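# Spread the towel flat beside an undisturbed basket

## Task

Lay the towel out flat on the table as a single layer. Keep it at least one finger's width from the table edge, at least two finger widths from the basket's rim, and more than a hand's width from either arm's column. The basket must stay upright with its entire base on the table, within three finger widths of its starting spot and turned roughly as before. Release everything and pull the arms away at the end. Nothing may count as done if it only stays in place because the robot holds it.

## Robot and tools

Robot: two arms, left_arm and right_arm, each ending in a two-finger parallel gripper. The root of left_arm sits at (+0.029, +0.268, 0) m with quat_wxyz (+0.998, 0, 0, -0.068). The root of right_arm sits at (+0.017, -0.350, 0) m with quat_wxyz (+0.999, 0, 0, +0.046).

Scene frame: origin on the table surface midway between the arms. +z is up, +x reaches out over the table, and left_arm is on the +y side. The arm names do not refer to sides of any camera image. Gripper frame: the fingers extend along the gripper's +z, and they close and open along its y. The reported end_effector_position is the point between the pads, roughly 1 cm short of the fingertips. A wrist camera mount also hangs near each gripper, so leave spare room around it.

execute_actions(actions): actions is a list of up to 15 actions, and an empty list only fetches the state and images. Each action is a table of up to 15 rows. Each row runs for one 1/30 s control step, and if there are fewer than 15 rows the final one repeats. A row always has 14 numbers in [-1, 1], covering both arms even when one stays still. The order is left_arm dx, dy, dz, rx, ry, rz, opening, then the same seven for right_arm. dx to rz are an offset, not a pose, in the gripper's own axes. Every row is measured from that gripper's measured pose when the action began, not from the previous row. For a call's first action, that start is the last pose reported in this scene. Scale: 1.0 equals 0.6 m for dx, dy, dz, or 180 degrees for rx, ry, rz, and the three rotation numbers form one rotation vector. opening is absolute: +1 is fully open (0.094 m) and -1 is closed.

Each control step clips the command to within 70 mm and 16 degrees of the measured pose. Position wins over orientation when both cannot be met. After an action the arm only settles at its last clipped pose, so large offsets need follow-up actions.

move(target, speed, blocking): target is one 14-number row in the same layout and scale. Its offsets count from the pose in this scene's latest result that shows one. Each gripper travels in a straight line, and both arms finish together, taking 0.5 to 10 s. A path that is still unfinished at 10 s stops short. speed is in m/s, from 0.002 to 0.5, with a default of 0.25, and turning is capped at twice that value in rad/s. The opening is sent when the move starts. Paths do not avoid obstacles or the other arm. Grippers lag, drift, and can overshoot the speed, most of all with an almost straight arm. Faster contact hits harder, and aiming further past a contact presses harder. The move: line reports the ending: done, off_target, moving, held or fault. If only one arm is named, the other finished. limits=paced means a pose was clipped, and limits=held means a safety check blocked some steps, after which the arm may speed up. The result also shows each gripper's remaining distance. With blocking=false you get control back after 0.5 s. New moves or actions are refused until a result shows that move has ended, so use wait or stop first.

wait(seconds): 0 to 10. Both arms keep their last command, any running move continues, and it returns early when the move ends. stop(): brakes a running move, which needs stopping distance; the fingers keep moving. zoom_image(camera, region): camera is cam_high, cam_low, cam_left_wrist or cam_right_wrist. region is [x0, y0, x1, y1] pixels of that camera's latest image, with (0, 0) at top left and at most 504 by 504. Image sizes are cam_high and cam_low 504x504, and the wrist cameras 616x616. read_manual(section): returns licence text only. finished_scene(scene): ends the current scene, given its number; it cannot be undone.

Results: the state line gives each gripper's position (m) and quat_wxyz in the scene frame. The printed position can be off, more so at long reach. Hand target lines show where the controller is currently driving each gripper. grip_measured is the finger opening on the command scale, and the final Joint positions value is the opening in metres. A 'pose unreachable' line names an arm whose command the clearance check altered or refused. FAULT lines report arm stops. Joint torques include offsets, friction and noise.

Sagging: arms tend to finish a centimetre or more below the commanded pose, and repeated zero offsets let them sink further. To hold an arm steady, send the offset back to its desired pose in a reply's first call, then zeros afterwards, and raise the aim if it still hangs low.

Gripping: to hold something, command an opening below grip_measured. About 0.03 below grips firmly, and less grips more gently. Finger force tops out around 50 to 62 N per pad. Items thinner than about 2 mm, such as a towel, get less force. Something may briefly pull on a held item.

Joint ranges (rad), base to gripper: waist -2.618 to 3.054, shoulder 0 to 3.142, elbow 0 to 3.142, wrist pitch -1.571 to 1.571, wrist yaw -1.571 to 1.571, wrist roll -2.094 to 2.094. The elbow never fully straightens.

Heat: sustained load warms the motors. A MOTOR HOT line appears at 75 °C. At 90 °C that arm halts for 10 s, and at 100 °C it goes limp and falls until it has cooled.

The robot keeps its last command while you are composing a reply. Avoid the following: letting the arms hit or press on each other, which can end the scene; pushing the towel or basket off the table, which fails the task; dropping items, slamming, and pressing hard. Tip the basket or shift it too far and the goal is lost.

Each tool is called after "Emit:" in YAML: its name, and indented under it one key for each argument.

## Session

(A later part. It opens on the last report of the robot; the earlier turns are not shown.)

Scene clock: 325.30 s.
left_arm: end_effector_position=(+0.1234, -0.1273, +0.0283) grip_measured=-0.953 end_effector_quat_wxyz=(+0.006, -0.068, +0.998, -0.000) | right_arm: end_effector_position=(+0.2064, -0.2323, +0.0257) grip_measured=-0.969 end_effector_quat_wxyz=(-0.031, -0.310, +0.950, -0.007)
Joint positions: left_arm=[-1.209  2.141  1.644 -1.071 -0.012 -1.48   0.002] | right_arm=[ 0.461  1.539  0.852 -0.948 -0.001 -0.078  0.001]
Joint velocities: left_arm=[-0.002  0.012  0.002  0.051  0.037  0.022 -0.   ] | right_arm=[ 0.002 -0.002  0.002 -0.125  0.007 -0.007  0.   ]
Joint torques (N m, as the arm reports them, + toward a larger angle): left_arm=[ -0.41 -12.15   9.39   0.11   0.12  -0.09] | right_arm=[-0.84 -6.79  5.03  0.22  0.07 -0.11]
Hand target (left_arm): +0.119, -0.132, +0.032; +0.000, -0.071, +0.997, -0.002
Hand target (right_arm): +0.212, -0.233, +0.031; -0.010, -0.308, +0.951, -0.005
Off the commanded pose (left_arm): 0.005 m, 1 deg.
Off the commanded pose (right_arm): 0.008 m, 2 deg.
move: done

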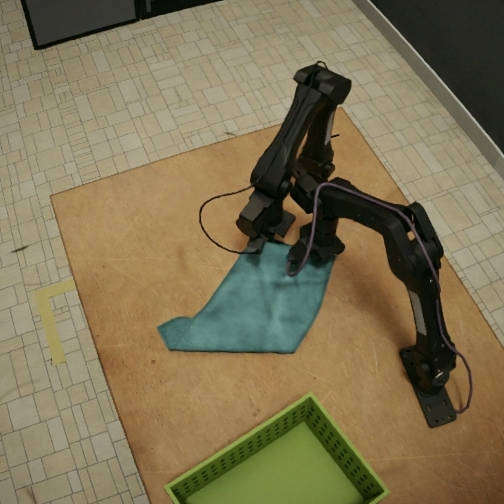

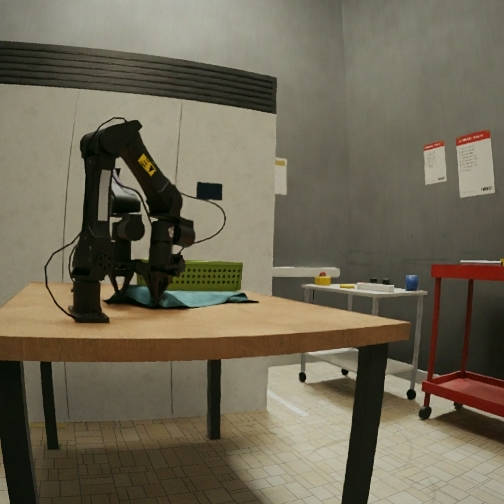

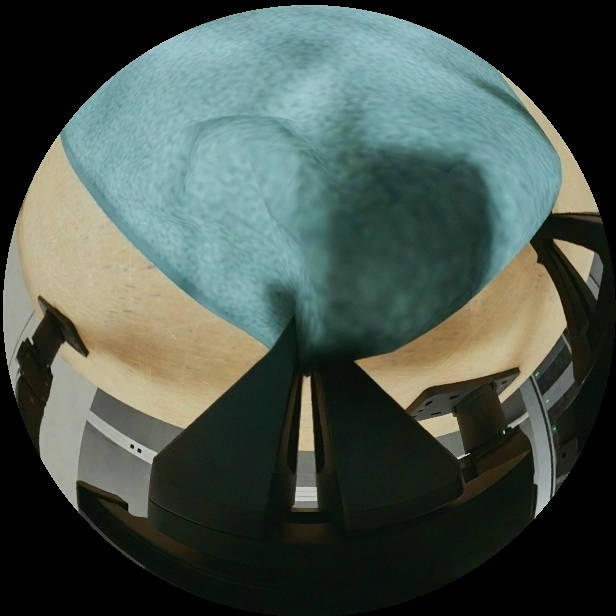

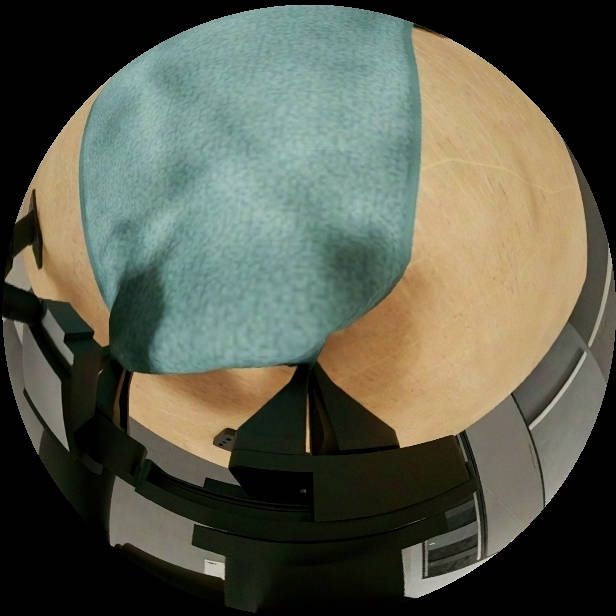

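Emit:
execute_actions:
  actions: []

Scene clock: 336.33 s.
left_arm: end_effector_position=(+0.1234, -0.1273, +0.0283) grip_measured=-0.953 end_effector_quat_wxyz=(+0.006, -0.068, +0.998, -0.000) | right_arm: end_effector_position=(+0.2067, -0.2321, +0.0256) grip_measured=-0.969 end_effector_quat_wxyz=(-0.030, -0.310, +0.950, -0.007)
Joint positions: left_arm=[-1.209  2.141  1.644 -1.071 -0.012 -1.481  0.002] | right_arm=[ 0.461  1.539  0.852 -0.946 -0.001 -0.078  0.001]
Joint velocities: left_arm=[ 0.002 -0.017 -0.002 -0.022  0.037  0.022 -0.001] | right_arm=[-0.007  0.007  0.007 -0.007  0.037  0.037 -0.001]
Joint torques (N m, as the arm reports them, + toward a larger angle): left_arm=[ -0.44 -12.12   9.36   0.09   0.16  -0.11] | right_arm=[-0.84 -6.8   5.04  0.22  0.06 -0.08]
Hand target (left_arm): +0.119, -0.132, +0.032; +0.000, -0.071, +0.997, -0.003
Hand target (right_arm): +0.212, -0.233, +0.031; -0.010, -0.308, +0.951, -0.005
Off the commanded pose (left_arm): 0.005 m, 1 deg.
Off the commanded pose (right_arm): 0.008 m, 2 deg.

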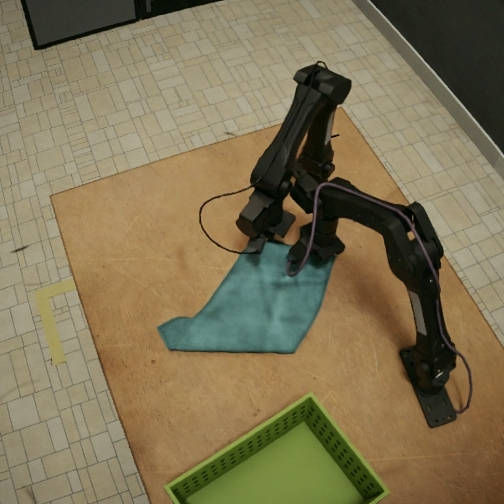

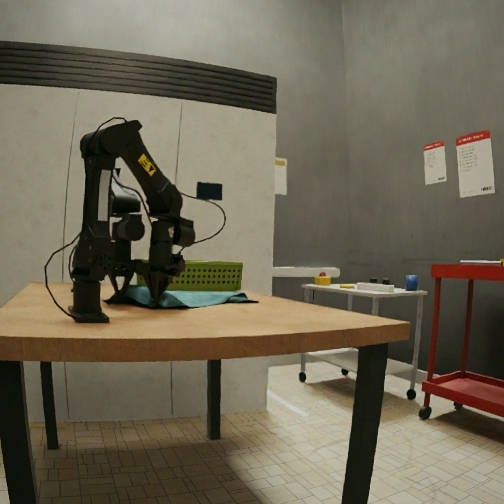

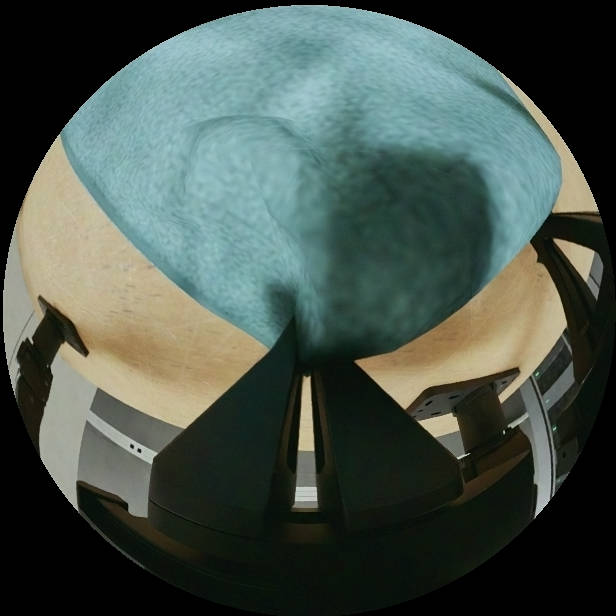

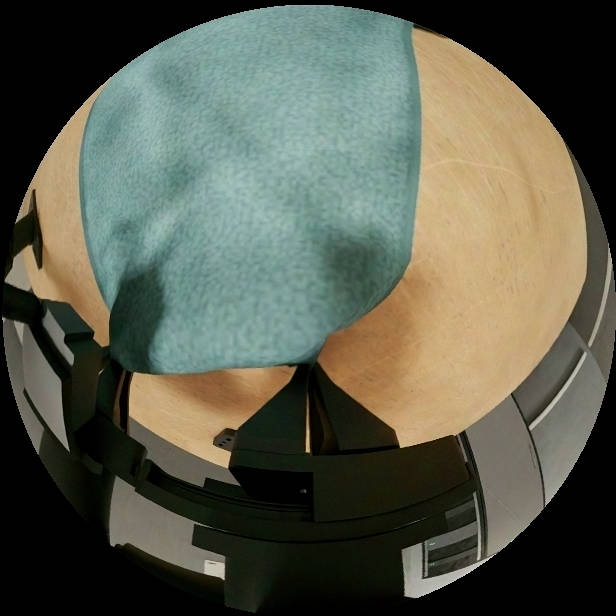

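Emit:
zoom_image:
  camera: "cam_high"
  region: [130, 200, 380, 400]

Region (130, 200, 380, 400) of cam_high's 504x504 image, scaled by 2.016, with more detail than that image has; it fills the top 403 rows of this view, and the rest is white.

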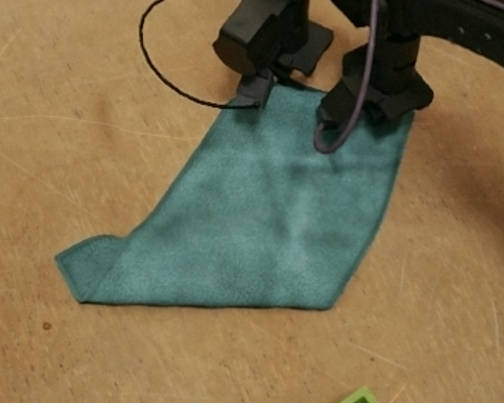

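Emit:
move:
  target: [0.016,0.029,-0.0133,0,0,0,-1, 0,-0.1,-0.0173,0,0,0,-1]
  speed: 0.04

Scene clock: 371.57 s.
left_arm: end_effector_position=(+0.1269, -0.1421, +0.0406) grip_measured=-0.953 end_effector_quat_wxyz=(+0.019, -0.068, +0.996, -0.052) | right_arm: end_effector_position=(+0.2220, -0.2667, +0.0335) grip_measured=-0.969 end_effector_quat_wxyz=(-0.049, -0.317, +0.947, +0.028)
Joint positions: left_arm=[-1.212  2.087  1.604 -0.978 -0.022 -1.483  0.002] | right_arm=[ 0.246  1.551  0.894 -1.011 -0.057 -0.311  0.001]
Joint velocities: left_arm=[-0.002  0.007 -0.022  0.037 -0.037  0.095  0.001] | right_arm=[ 0.012 -0.002 -0.007 -0.037 -0.081 -0.022  0.001]
Joint torques (N m, as the arm reports them, + toward a larger angle): left_arm=[ -1.06 -14.14   3.69  -0.39   0.06  -0.2 ] | right_arm=[-1.88 -3.59  8.48  0.18  0.62 -0.06]
Hand target (left_arm): +0.113, -0.113, +0.037; +0.007, -0.069, +0.998, -0.001
Hand target (right_arm): +0.242, -0.280, +0.037; -0.031, -0.309, +0.951, -0.009
Off the commanded pose (left_arm): 0.035 m, 6 deg.
Off the commanded pose (right_arm): 0.025 m, 5 deg.
move: off_target (left_arm, right_arm)

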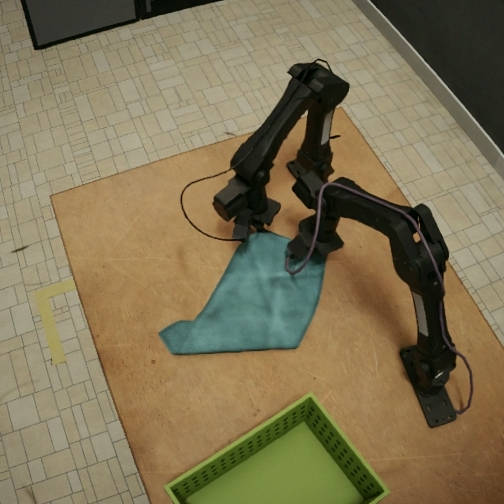

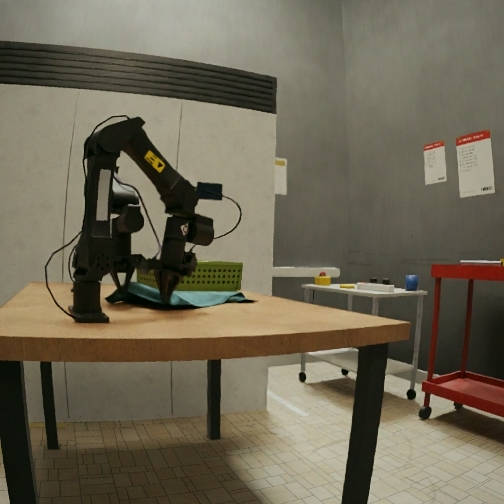

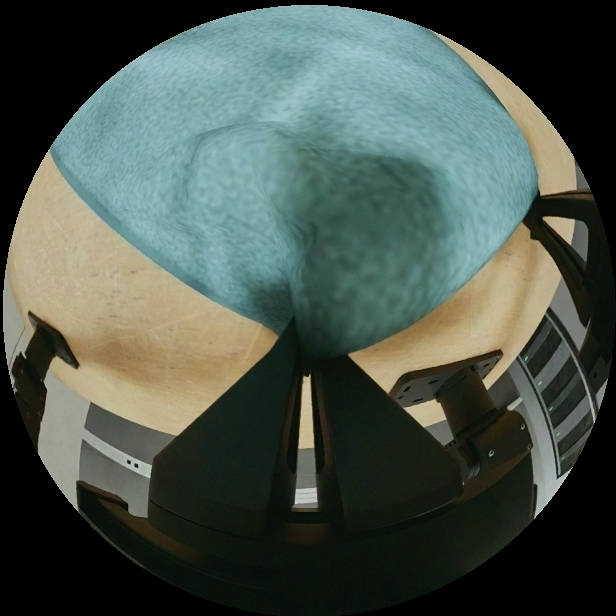

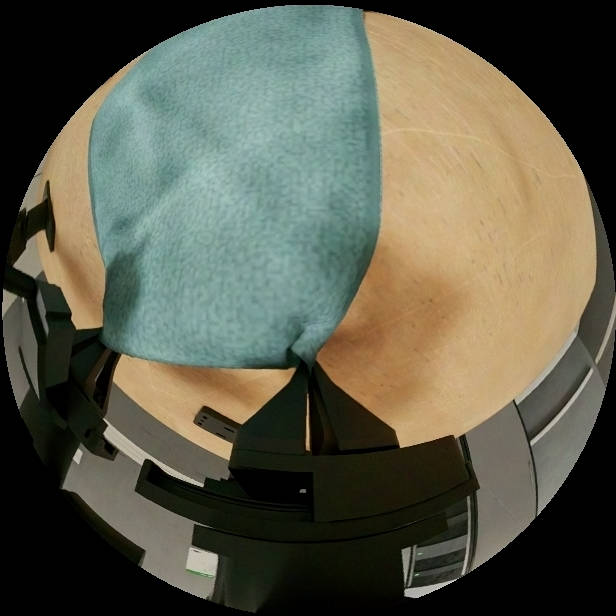

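Emit:
zoom_image:
  camera: "cam_high"
  region: [140, 180, 380, 380]

Emit:
zoom_image:
  camera: "cam_low"
  region: [60, 240, 280, 330]

Region (140, 180, 380, 380) of cam_high's 504x504 image, scaled by 2.100, with more detail than that image has.

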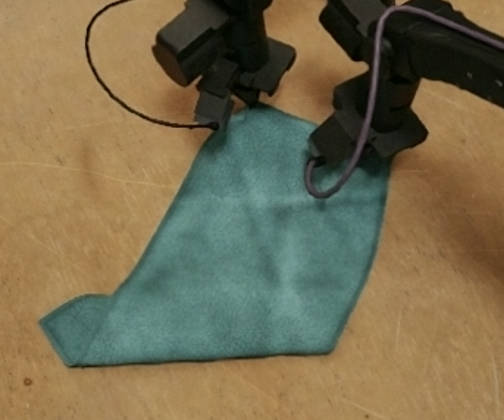

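Region (60, 240, 280, 330) of cam_low's 504x504 image, scaled by 2.291, with more detail than that image has; it fills the top 206 rows of this view, and the rest is white.

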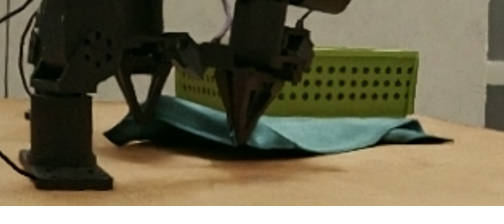

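Emit:
move:
  target: [0.0,0.0,0.02,0,0,0,-1, 0,0.02,0.015,0,0,0,-1]
  speed: 0.04

Emit:
execute_actions:
  actions:
    - [[0,0,0,0,0,0,0.6, 0,0,0,0,0,0,0.6]]
    - [[0,0,0,0,0,0,0.6, 0,0,0,0,0,0,0.6]]

Scene clock: 428.17 s.
left_arm: end_effector_position=(+0.1293, -0.1516, +0.0419) grip_measured=-0.953 end_effector_quat_wxyz=(+0.023, -0.069, +0.995, -0.072) | right_arm: end_effector_position=(+0.2123, -0.2567, +0.0274) grip_measured=-0.969 end_effector_quat_wxyz=(-0.055, -0.316, +0.946, +0.036)
Joint positions: left_arm=[-1.212  2.087  1.604 -0.939 -0.023 -1.483  0.002] | right_arm=[ 0.287  1.551  0.865 -0.991 -0.078 -0.27   0.001]
Joint velocities: left_arm=[-0.012 -0.012 -0.012  0.081  0.007  0.007 -0.001] | right_arm=[-0.002 -0.027  0.002  0.11   0.037  0.051  0.   ]
Joint torques (N m, as the arm reports them, + toward a larger angle): left_arm=[  0.13 -11.39   5.15   0.55  -0.02   0.03] | right_arm=[ 0.73 -4.64  4.78  0.13  0.07  0.08]
Hand target (left_arm): +0.127, -0.143, +0.029; +0.019, -0.068, +0.996, -0.052
Hand target (right_arm): +0.214, -0.257, +0.026; -0.049, -0.317, +0.947, +0.029
Off the commanded pose (left_arm): 0.016 m, 2 deg.
Off the commanded pose (right_arm): 0.002 m, 1 deg.
move: off_target (left_arm)

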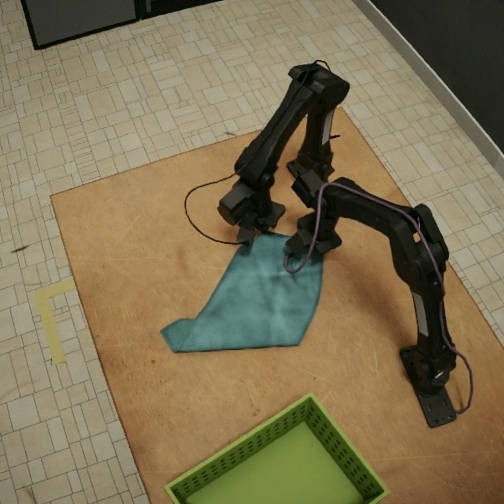

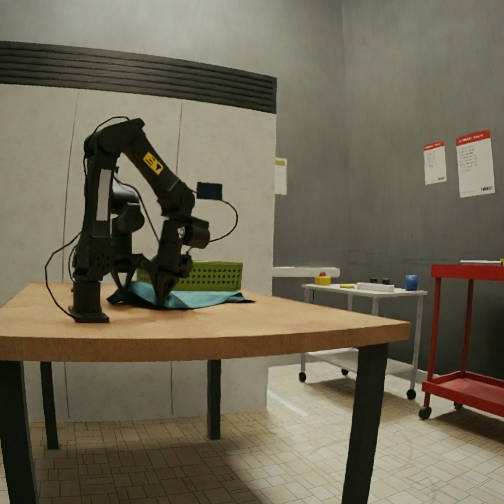

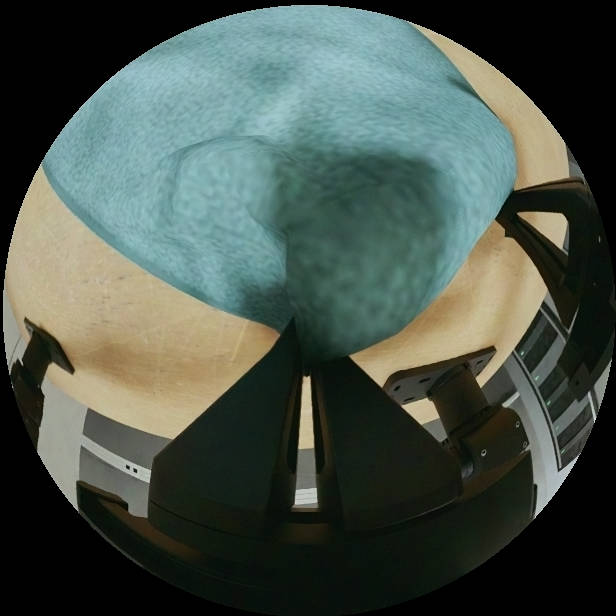

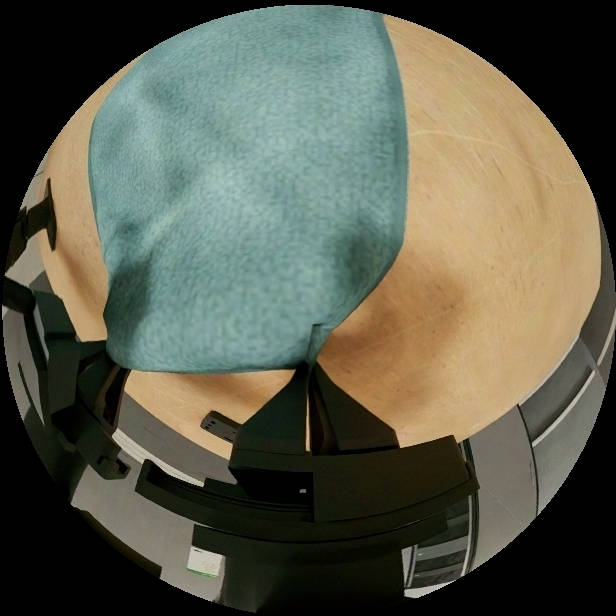

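Scene clock: 429.17 s.
left_arm: end_effector_position=(+0.1293, -0.1516, +0.0419) grip_measured=+0.598 end_effector_quat_wxyz=(+0.023, -0.069, +0.995, -0.072) | right_arm: end_effector_position=(+0.2124, -0.2568, +0.0274) grip_measured=+0.597 end_effector_quat_wxyz=(-0.055, -0.316, +0.947, +0.036)
Joint positions: left_arm=[-1.212  2.087  1.604 -0.939 -0.023 -1.483  0.075] | right_arm=[ 0.287  1.551  0.865 -0.991 -0.078 -0.27   0.075]
Joint velocities: left_arm=[-0.002 -0.002 -0.007  0.037 -0.037  0.066  0.001] | right_arm=[-0.012 -0.007 -0.012  0.037  0.007  0.022 -0.   ]
Joint torques (N m, as the arm reports them, + toward a larger angle): left_arm=[  0.1  -12.82   7.14   0.55  -0.03   0.02] | right_arm=[-0.01 -4.43  5.55  0.03 -0.03  0.  ]
Hand target (left_arm): +0.129, -0.152, +0.042; +0.023, -0.069, +0.995, -0.072
Hand target (right_arm): +0.212, -0.257, +0.027; -0.055, -0.316, +0.947, +0.036
Off the commanded pose (left_arm): 0.000 m, 0 deg.
Off the commanded pose (right_arm): 0.000 m, 0 deg.

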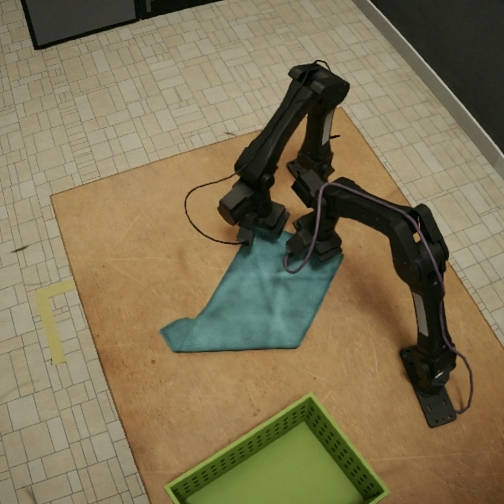

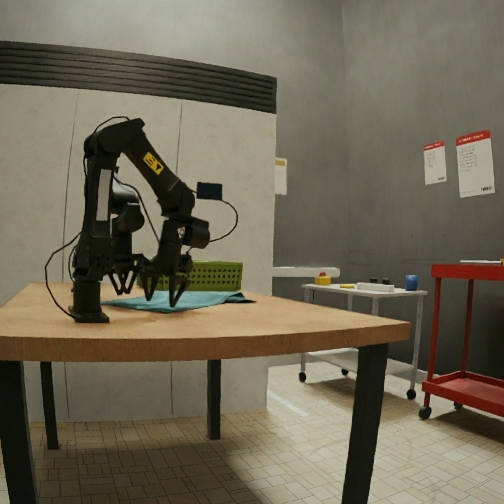

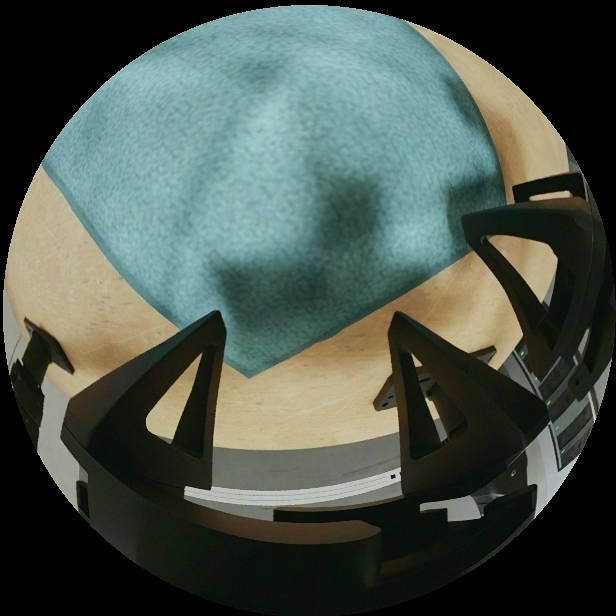

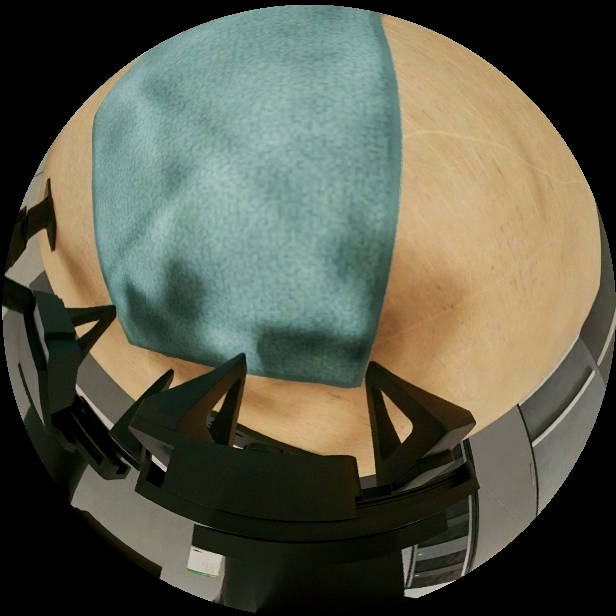

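Emit:
move:
  target: [0,0,-0.13,0,0,0,1, 0,0,-0.13,0,0,0,1]
  speed: 0.1

Scene clock: 432.60 s.
left_arm: end_effector_position=(+0.1262, -0.1381, +0.1083) grip_measured=+1.000 end_effector_quat_wxyz=(+0.022, -0.068, +0.995, -0.064) | right_arm: end_effector_position=(+0.2166, -0.2582, +0.0921) grip_measured=+1.000 end_effector_quat_wxyz=(-0.077, -0.316, +0.945, +0.036)
Joint positions: left_arm=[-1.212  2.012  1.761 -1.186 -0.023 -1.483  0.094] | right_arm=[ 0.274  1.529  1.108 -1.302 -0.078 -0.287  0.094]
Joint velocities: left_arm=[ 0.007  0.002 -0.012 -0.007 -0.081 -0.037  0.   ] | right_arm=[ 0.002 -0.032  0.012 -0.022 -0.007 -0.007  0.   ]
Joint torques (N m, as the arm reports them, + toward a larger angle): left_arm=[ -0.16 -12.91   9.65   0.34   0.01  -0.03] | right_arm=[-0.88 -6.76  8.53 -0.12  0.   -0.07]
Hand target (left_arm): +0.126, -0.140, +0.119; +0.023, -0.069, +0.995, -0.072
Hand target (right_arm): +0.223, -0.259, +0.104; -0.055, -0.316, +0.947, +0.035
Off the commanded pose (left_arm): 0.011 m, 1 deg.
Off the commanded pose (right_arm): 0.014 m, 3 deg.
move: off_target (left_arm, right_arm)

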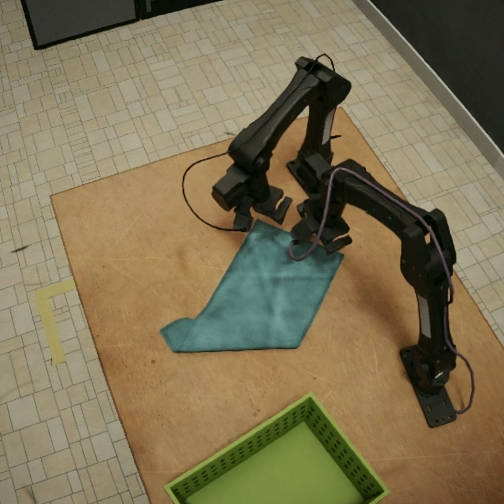

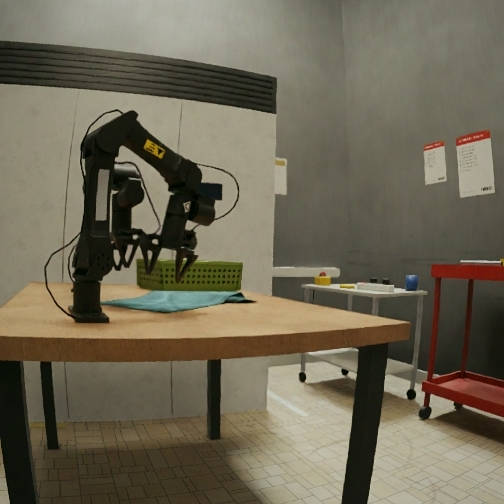

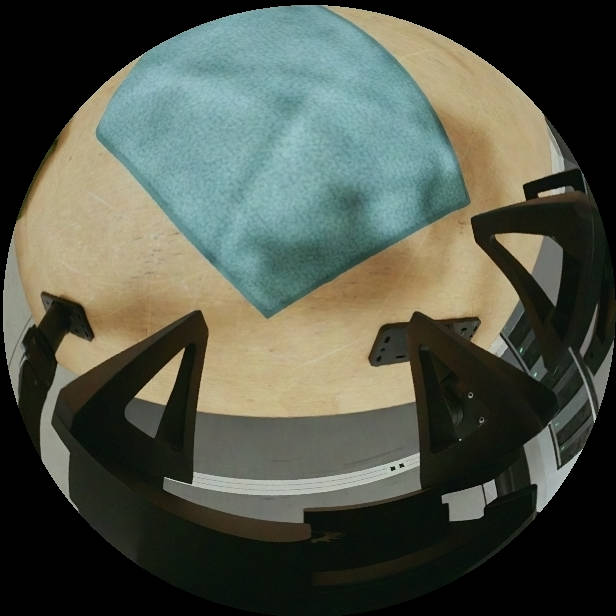

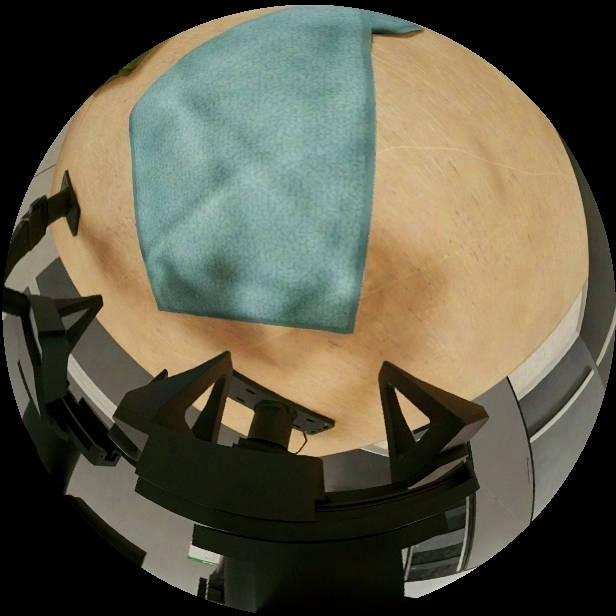

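Emit:
zoom_image:
  camera: "cam_high"
  region: [140, 200, 360, 370]

Emit:
zoom_image:
  camera: "cam_low"
  region: [80, 260, 280, 330]

Region (140, 200, 360, 370) of cam_high's 504x504 image, scaled by 2.291, with more detail than that image has; it fills the top 389 rows of this view, and the rest is white.

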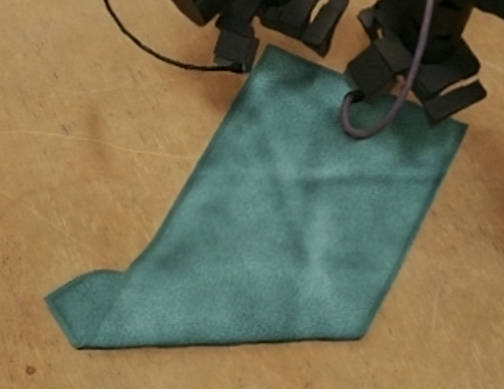

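Region (80, 260, 280, 330) of cam_low's 504x504 image, scaled by 2.520, with more detail than that image has; it fills the top 176 rows of this view, and the rest is white.

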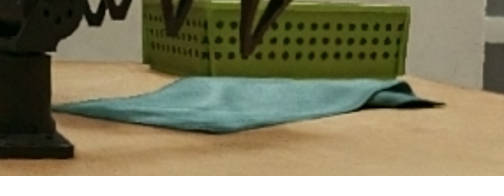

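Emit:
move:
  target: [0.041,0.032,0.100,-0.041,0.011,0,0.6, -0.007,-0.005,0.095,0.037,-0.039,0,0.6]
  speed: 0.08

Scene clock: 554.23 s.
left_arm: end_effector_position=(+0.1072, -0.1355, +0.0549) grip_measured=+0.602 end_effector_quat_wxyz=(+0.005, -0.066, +0.998, -0.014) | right_arm: end_effector_position=(+0.2086, -0.2592, +0.0313) grip_measured=+0.602 end_effector_quat_wxyz=(-0.020, -0.315, +0.949, +0.004)
Joint positions: left_arm=[-1.249  2.112  1.705 -1.136 -0.008 -1.517  0.075] | right_arm=[ 0.339  1.461  0.807 -0.955 -0.011 -0.211  0.075]
Joint velocities: left_arm=[-0.007  0.002  0.017  0.007 -0.051  0.022  0.001] | right_arm=[ 0.007  0.002  0.007 -0.066  0.066 -0.051  0.   ]
Joint torques (N m, as the arm reports them, + toward a larger angle): left_arm=[ -0.43 -12.05   4.95   0.36   0.09  -0.08] | right_arm=[ 0.85 -6.19  5.08  0.23  0.06  0.06]
Hand target (left_arm): +0.102, -0.131, +0.046; -0.000, -0.068, +0.998, -0.001
Hand target (right_arm): +0.211, -0.257, +0.035; -0.001, -0.317, +0.948, +0.001
Off the commanded pose (left_arm): 0.012 m, 2 deg.
Off the commanded pose (right_arm): 0.006 m, 2 deg.
move: off_target (left_arm)

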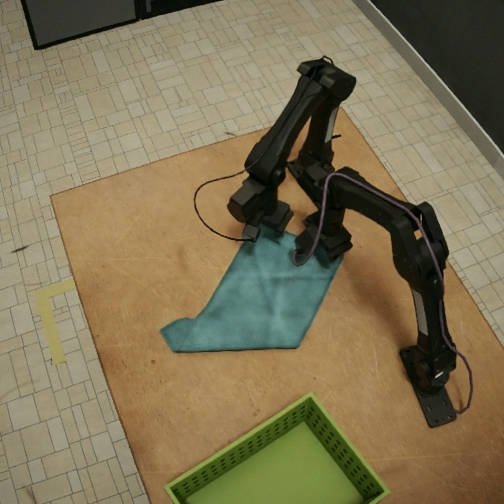

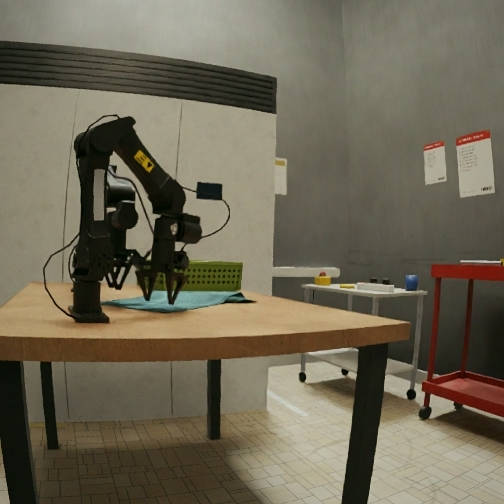

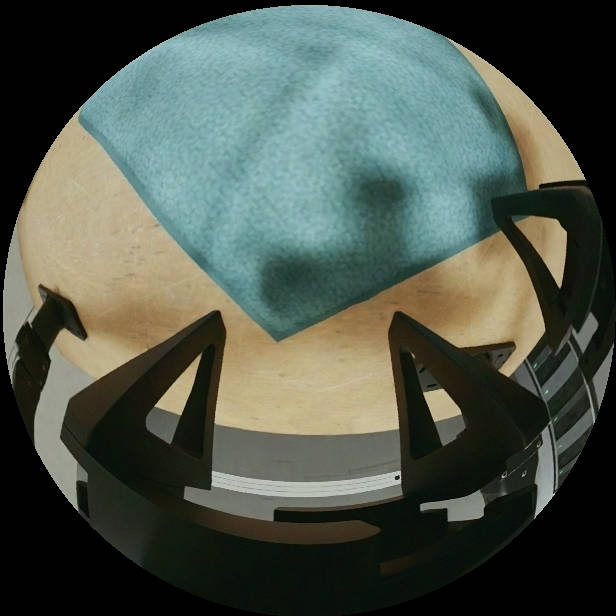

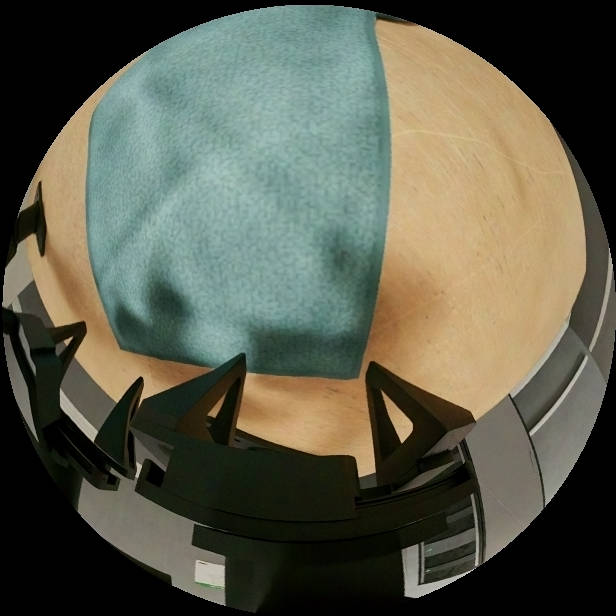

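Emit:
move:
  target: [0.0,0.0,0.058,0,0,0,0.6, -0.02,0.0,0.022,0,0,0,0.6]
  speed: 0.03

Scene clock: 561.70 s.
left_arm: end_effector_position=(+0.1086, -0.1433, +0.0307) grip_measured=+0.602 end_effector_quat_wxyz=(+0.007, -0.066, +0.997, -0.028) | right_arm: end_effector_position=(+0.2158, -0.2560, +0.0197) grip_measured=+0.602 end_effector_quat_wxyz=(-0.022, -0.312, +0.950, +0.003)
Joint positions: left_arm=[-1.249  2.135  1.643 -1.022 -0.008 -1.517  0.075] | right_arm=[ 0.339  1.517  0.807 -0.903 -0.011 -0.206  0.075]
Joint velocities: left_arm=[-0.017 -0.017 -0.007 -0.022 -0.037  0.051  0.   ] | right_arm=[-0.007  0.007  0.002 -0.081  0.007  0.007  0.001]
Joint torques (N m, as the arm reports them, + toward a larger angle): left_arm=[ -0.03 -12.16   4.73   0.43   0.01   0.01] | right_arm=[ 0.87 -3.19  5.91  0.23 -0.01 -0.01]
Hand target (left_arm): +0.107, -0.137, +0.020; +0.005, -0.066, +0.998, -0.014
Hand target (right_arm): +0.217, -0.252, +0.018; -0.020, -0.315, +0.949, +0.004
Off the commanded pose (left_arm): 0.013 m, 2 deg.
Off the commanded pose (right_arm): 0.005 m, 0 deg.
move: off_target (left_arm)

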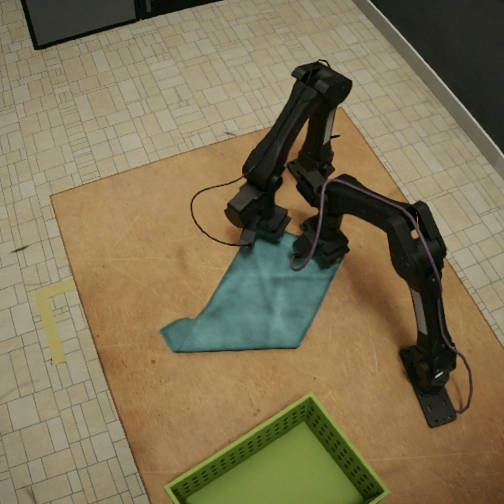

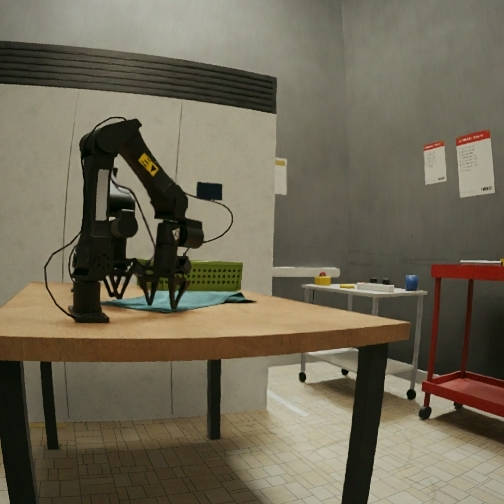

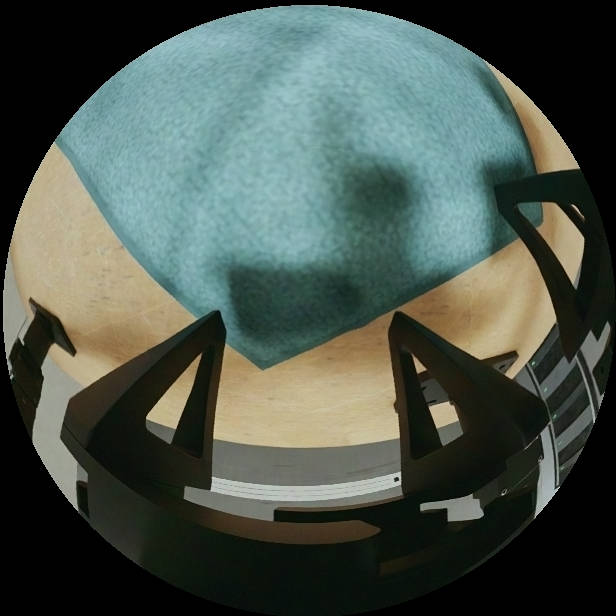

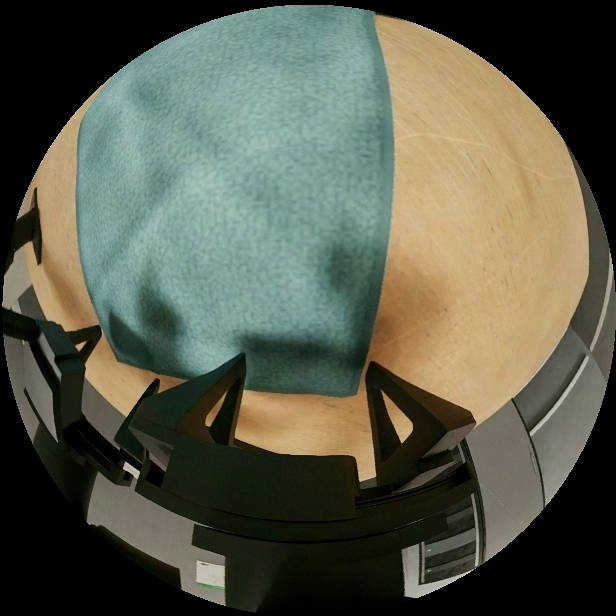

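Emit:
move:
  target: [-0.003,0.03,0.025,0,0,0,0.7, 0,0,0,0,0,0,0.85]
  speed: 0.03

Scene clock: 565.50 s.
left_arm: end_effector_position=(+0.1066, -0.1323, +0.0177) grip_measured=+0.698 end_effector_quat_wxyz=(+0.008, -0.066, +0.997, -0.031) | right_arm: end_effector_position=(+0.2160, -0.2559, +0.0197) grip_measured=+0.847 end_effector_quat_wxyz=(-0.021, -0.312, +0.950, +0.003)
Joint positions: left_arm=[-1.249  2.101  1.535 -0.941 -0.008 -1.517  0.08 ] | right_arm=[ 0.339  1.517  0.807 -0.902 -0.011 -0.206  0.087]
Joint velocities: left_arm=[ 0.012 -0.007 -0.002 -0.022 -0.081 -0.022  0.   ] | right_arm=[-0.002  0.017 -0.007 -0.022  0.007  0.037  0.001]
Joint torques (N m, as the arm reports them, + toward a larger angle): left_arm=[  0.51 -13.5    4.36   0.51   0.     0.06] | right_arm=[ 0.   -4.19  5.61  0.13  0.   -0.01]
Hand target (left_arm): +0.108, -0.126, +0.015; +0.007, -0.066, +0.997, -0.028
Hand target (right_arm): +0.216, -0.256, +0.020; -0.022, -0.312, +0.950, +0.003
Off the commanded pose (left_arm): 0.007 m, 0 deg.
Off the commanded pose (right_arm): 0.000 m, 0 deg.
move: done

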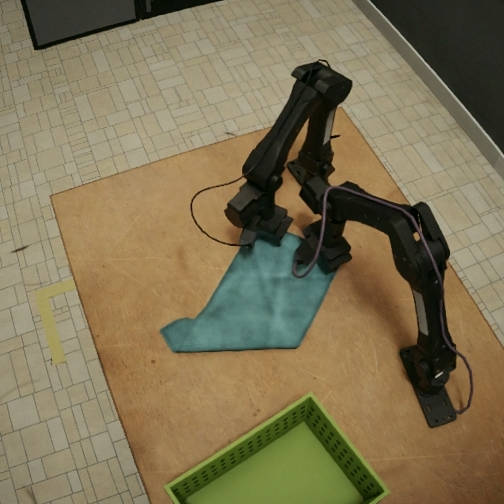

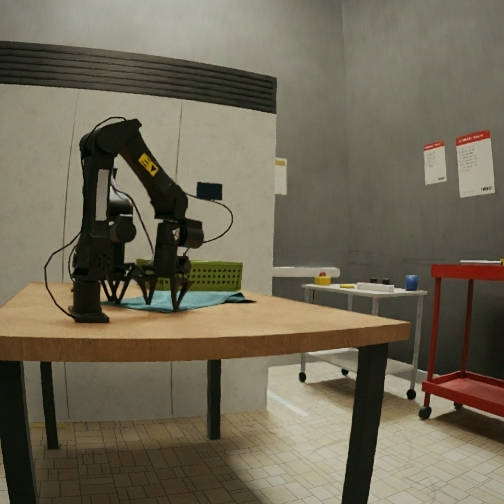

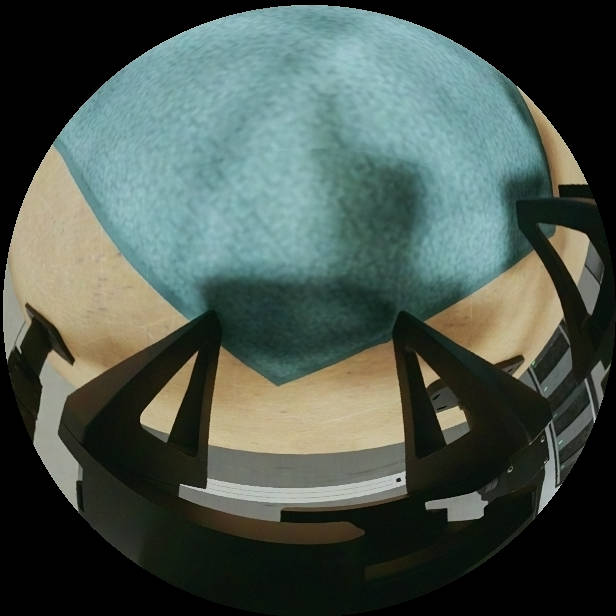

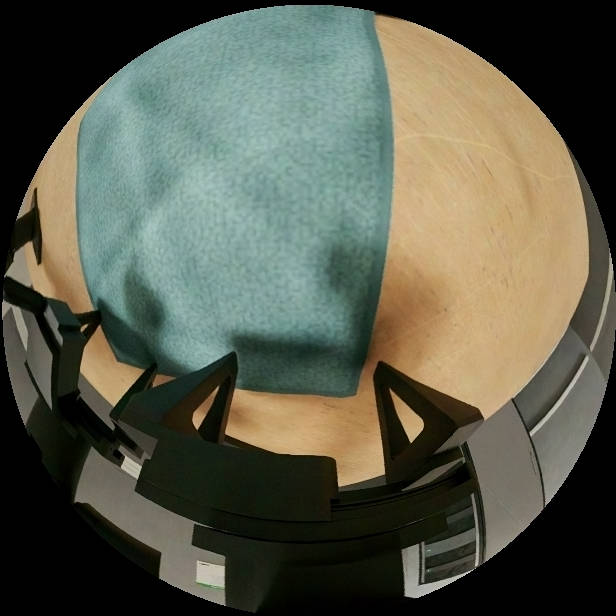

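Emit:
execute_actions:
  actions:
    - [[0,0,0,0,0,0,0.4, 0,0,0,0,0,0,0.5],[0,0,0,0,0,0,0.4, 0,0,0,0,0,0,0.5],[0,0,0,0,0,0,0.4, 0,0,0,0,0,0,0.5],[0,0,0,0,0,0,0.1, 0,0,0,0,0,0,0.1],[0,0,0,0,0,0,0.1, 0,0,0,0,0,0,0.1],[0,0,0,0,0,0,0.1, 0,0,0,0,0,0,0.1],[0,0,0,0,0,0,-0.3, 0,0,0,0,0,0,-0.3],[0,0,0,0,0,0,-0.3, 0,0,0,0,0,0,-0.3],[0,0,0,0,0,0,-0.3, 0,0,0,0,0,0,-0.3],[0,0,0,0,0,0,-0.7, 0,0,0,0,0,0,-0.7],[0,0,0,0,0,0,-0.7, 0,0,0,0,0,0,-0.7],[0,0,0,0,0,0,-0.7, 0,0,0,0,0,0,-0.7],[0,0,0,0,0,0,-1, 0,0,0,0,0,0,-1]]
    - [[0,0,0,0,0,0,-1, 0,0,0,0,0,0,-1]]

Scene clock: 569.27 s.
left_arm: end_effector_position=(+0.1065, -0.1321, +0.0176) grip_measured=-0.985 end_effector_quat_wxyz=(+0.008, -0.066, +0.997, -0.031) | right_arm: end_effector_position=(+0.2160, -0.2559, +0.0197) grip_measured=-0.994 end_effector_quat_wxyz=(-0.021, -0.312, +0.950, +0.003)
Joint positions: left_arm=[-1.249  2.101  1.535 -0.941 -0.008 -1.517  0.001] | right_arm=[ 0.339  1.517  0.807 -0.902 -0.011 -0.206  0.   ]
Joint velocities: left_arm=[-0.007 -0.027  0.002 -0.051 -0.066 -0.022  0.001] | right_arm=[-0.017  0.012 -0.007 -0.037 -0.066 -0.022  0.001]
Joint torques (N m, as the arm reports them, + toward a larger angle): left_arm=[ -0.07 -12.64   6.9    0.4    0.     0.01] | right_arm=[ 0.   -4.19  5.62  0.13  0.   -0.01]
Hand target (left_arm): +0.107, -0.132, +0.018; +0.008, -0.066, +0.997, -0.031
Hand target (right_arm): +0.216, -0.256, +0.020; -0.021, -0.312, +0.950, +0.003
Off the commanded pose (left_arm): 0.000 m, 0 deg.
Off the commanded pose (right_arm): 0.000 m, 0 deg.

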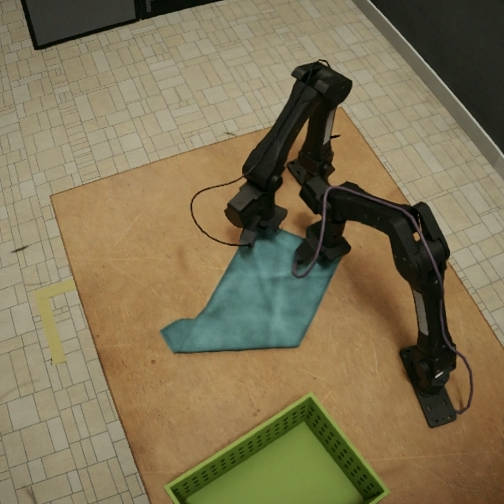

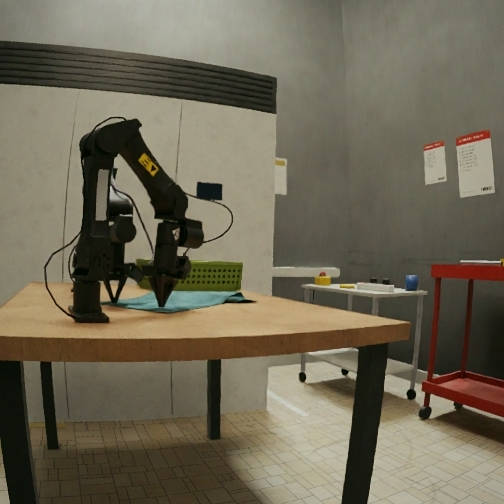

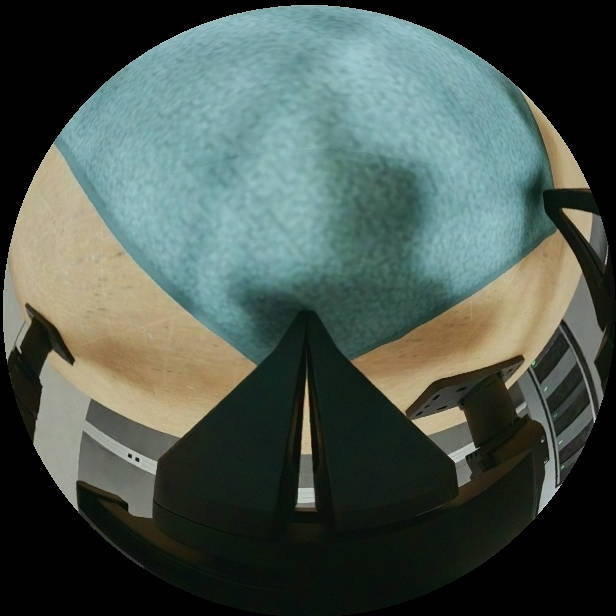

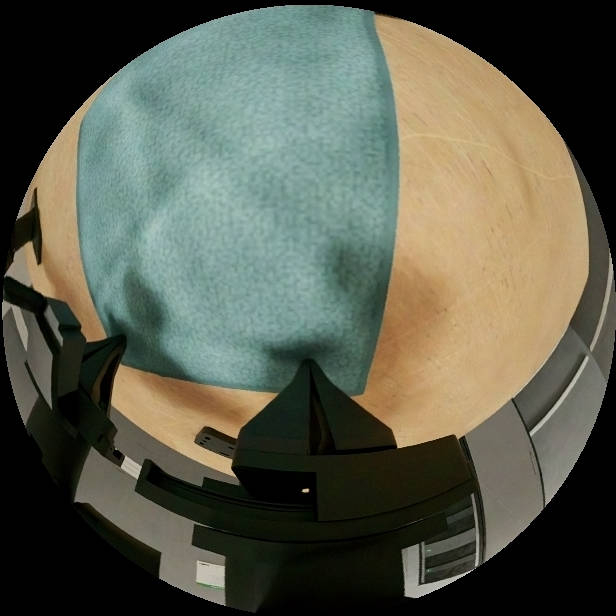

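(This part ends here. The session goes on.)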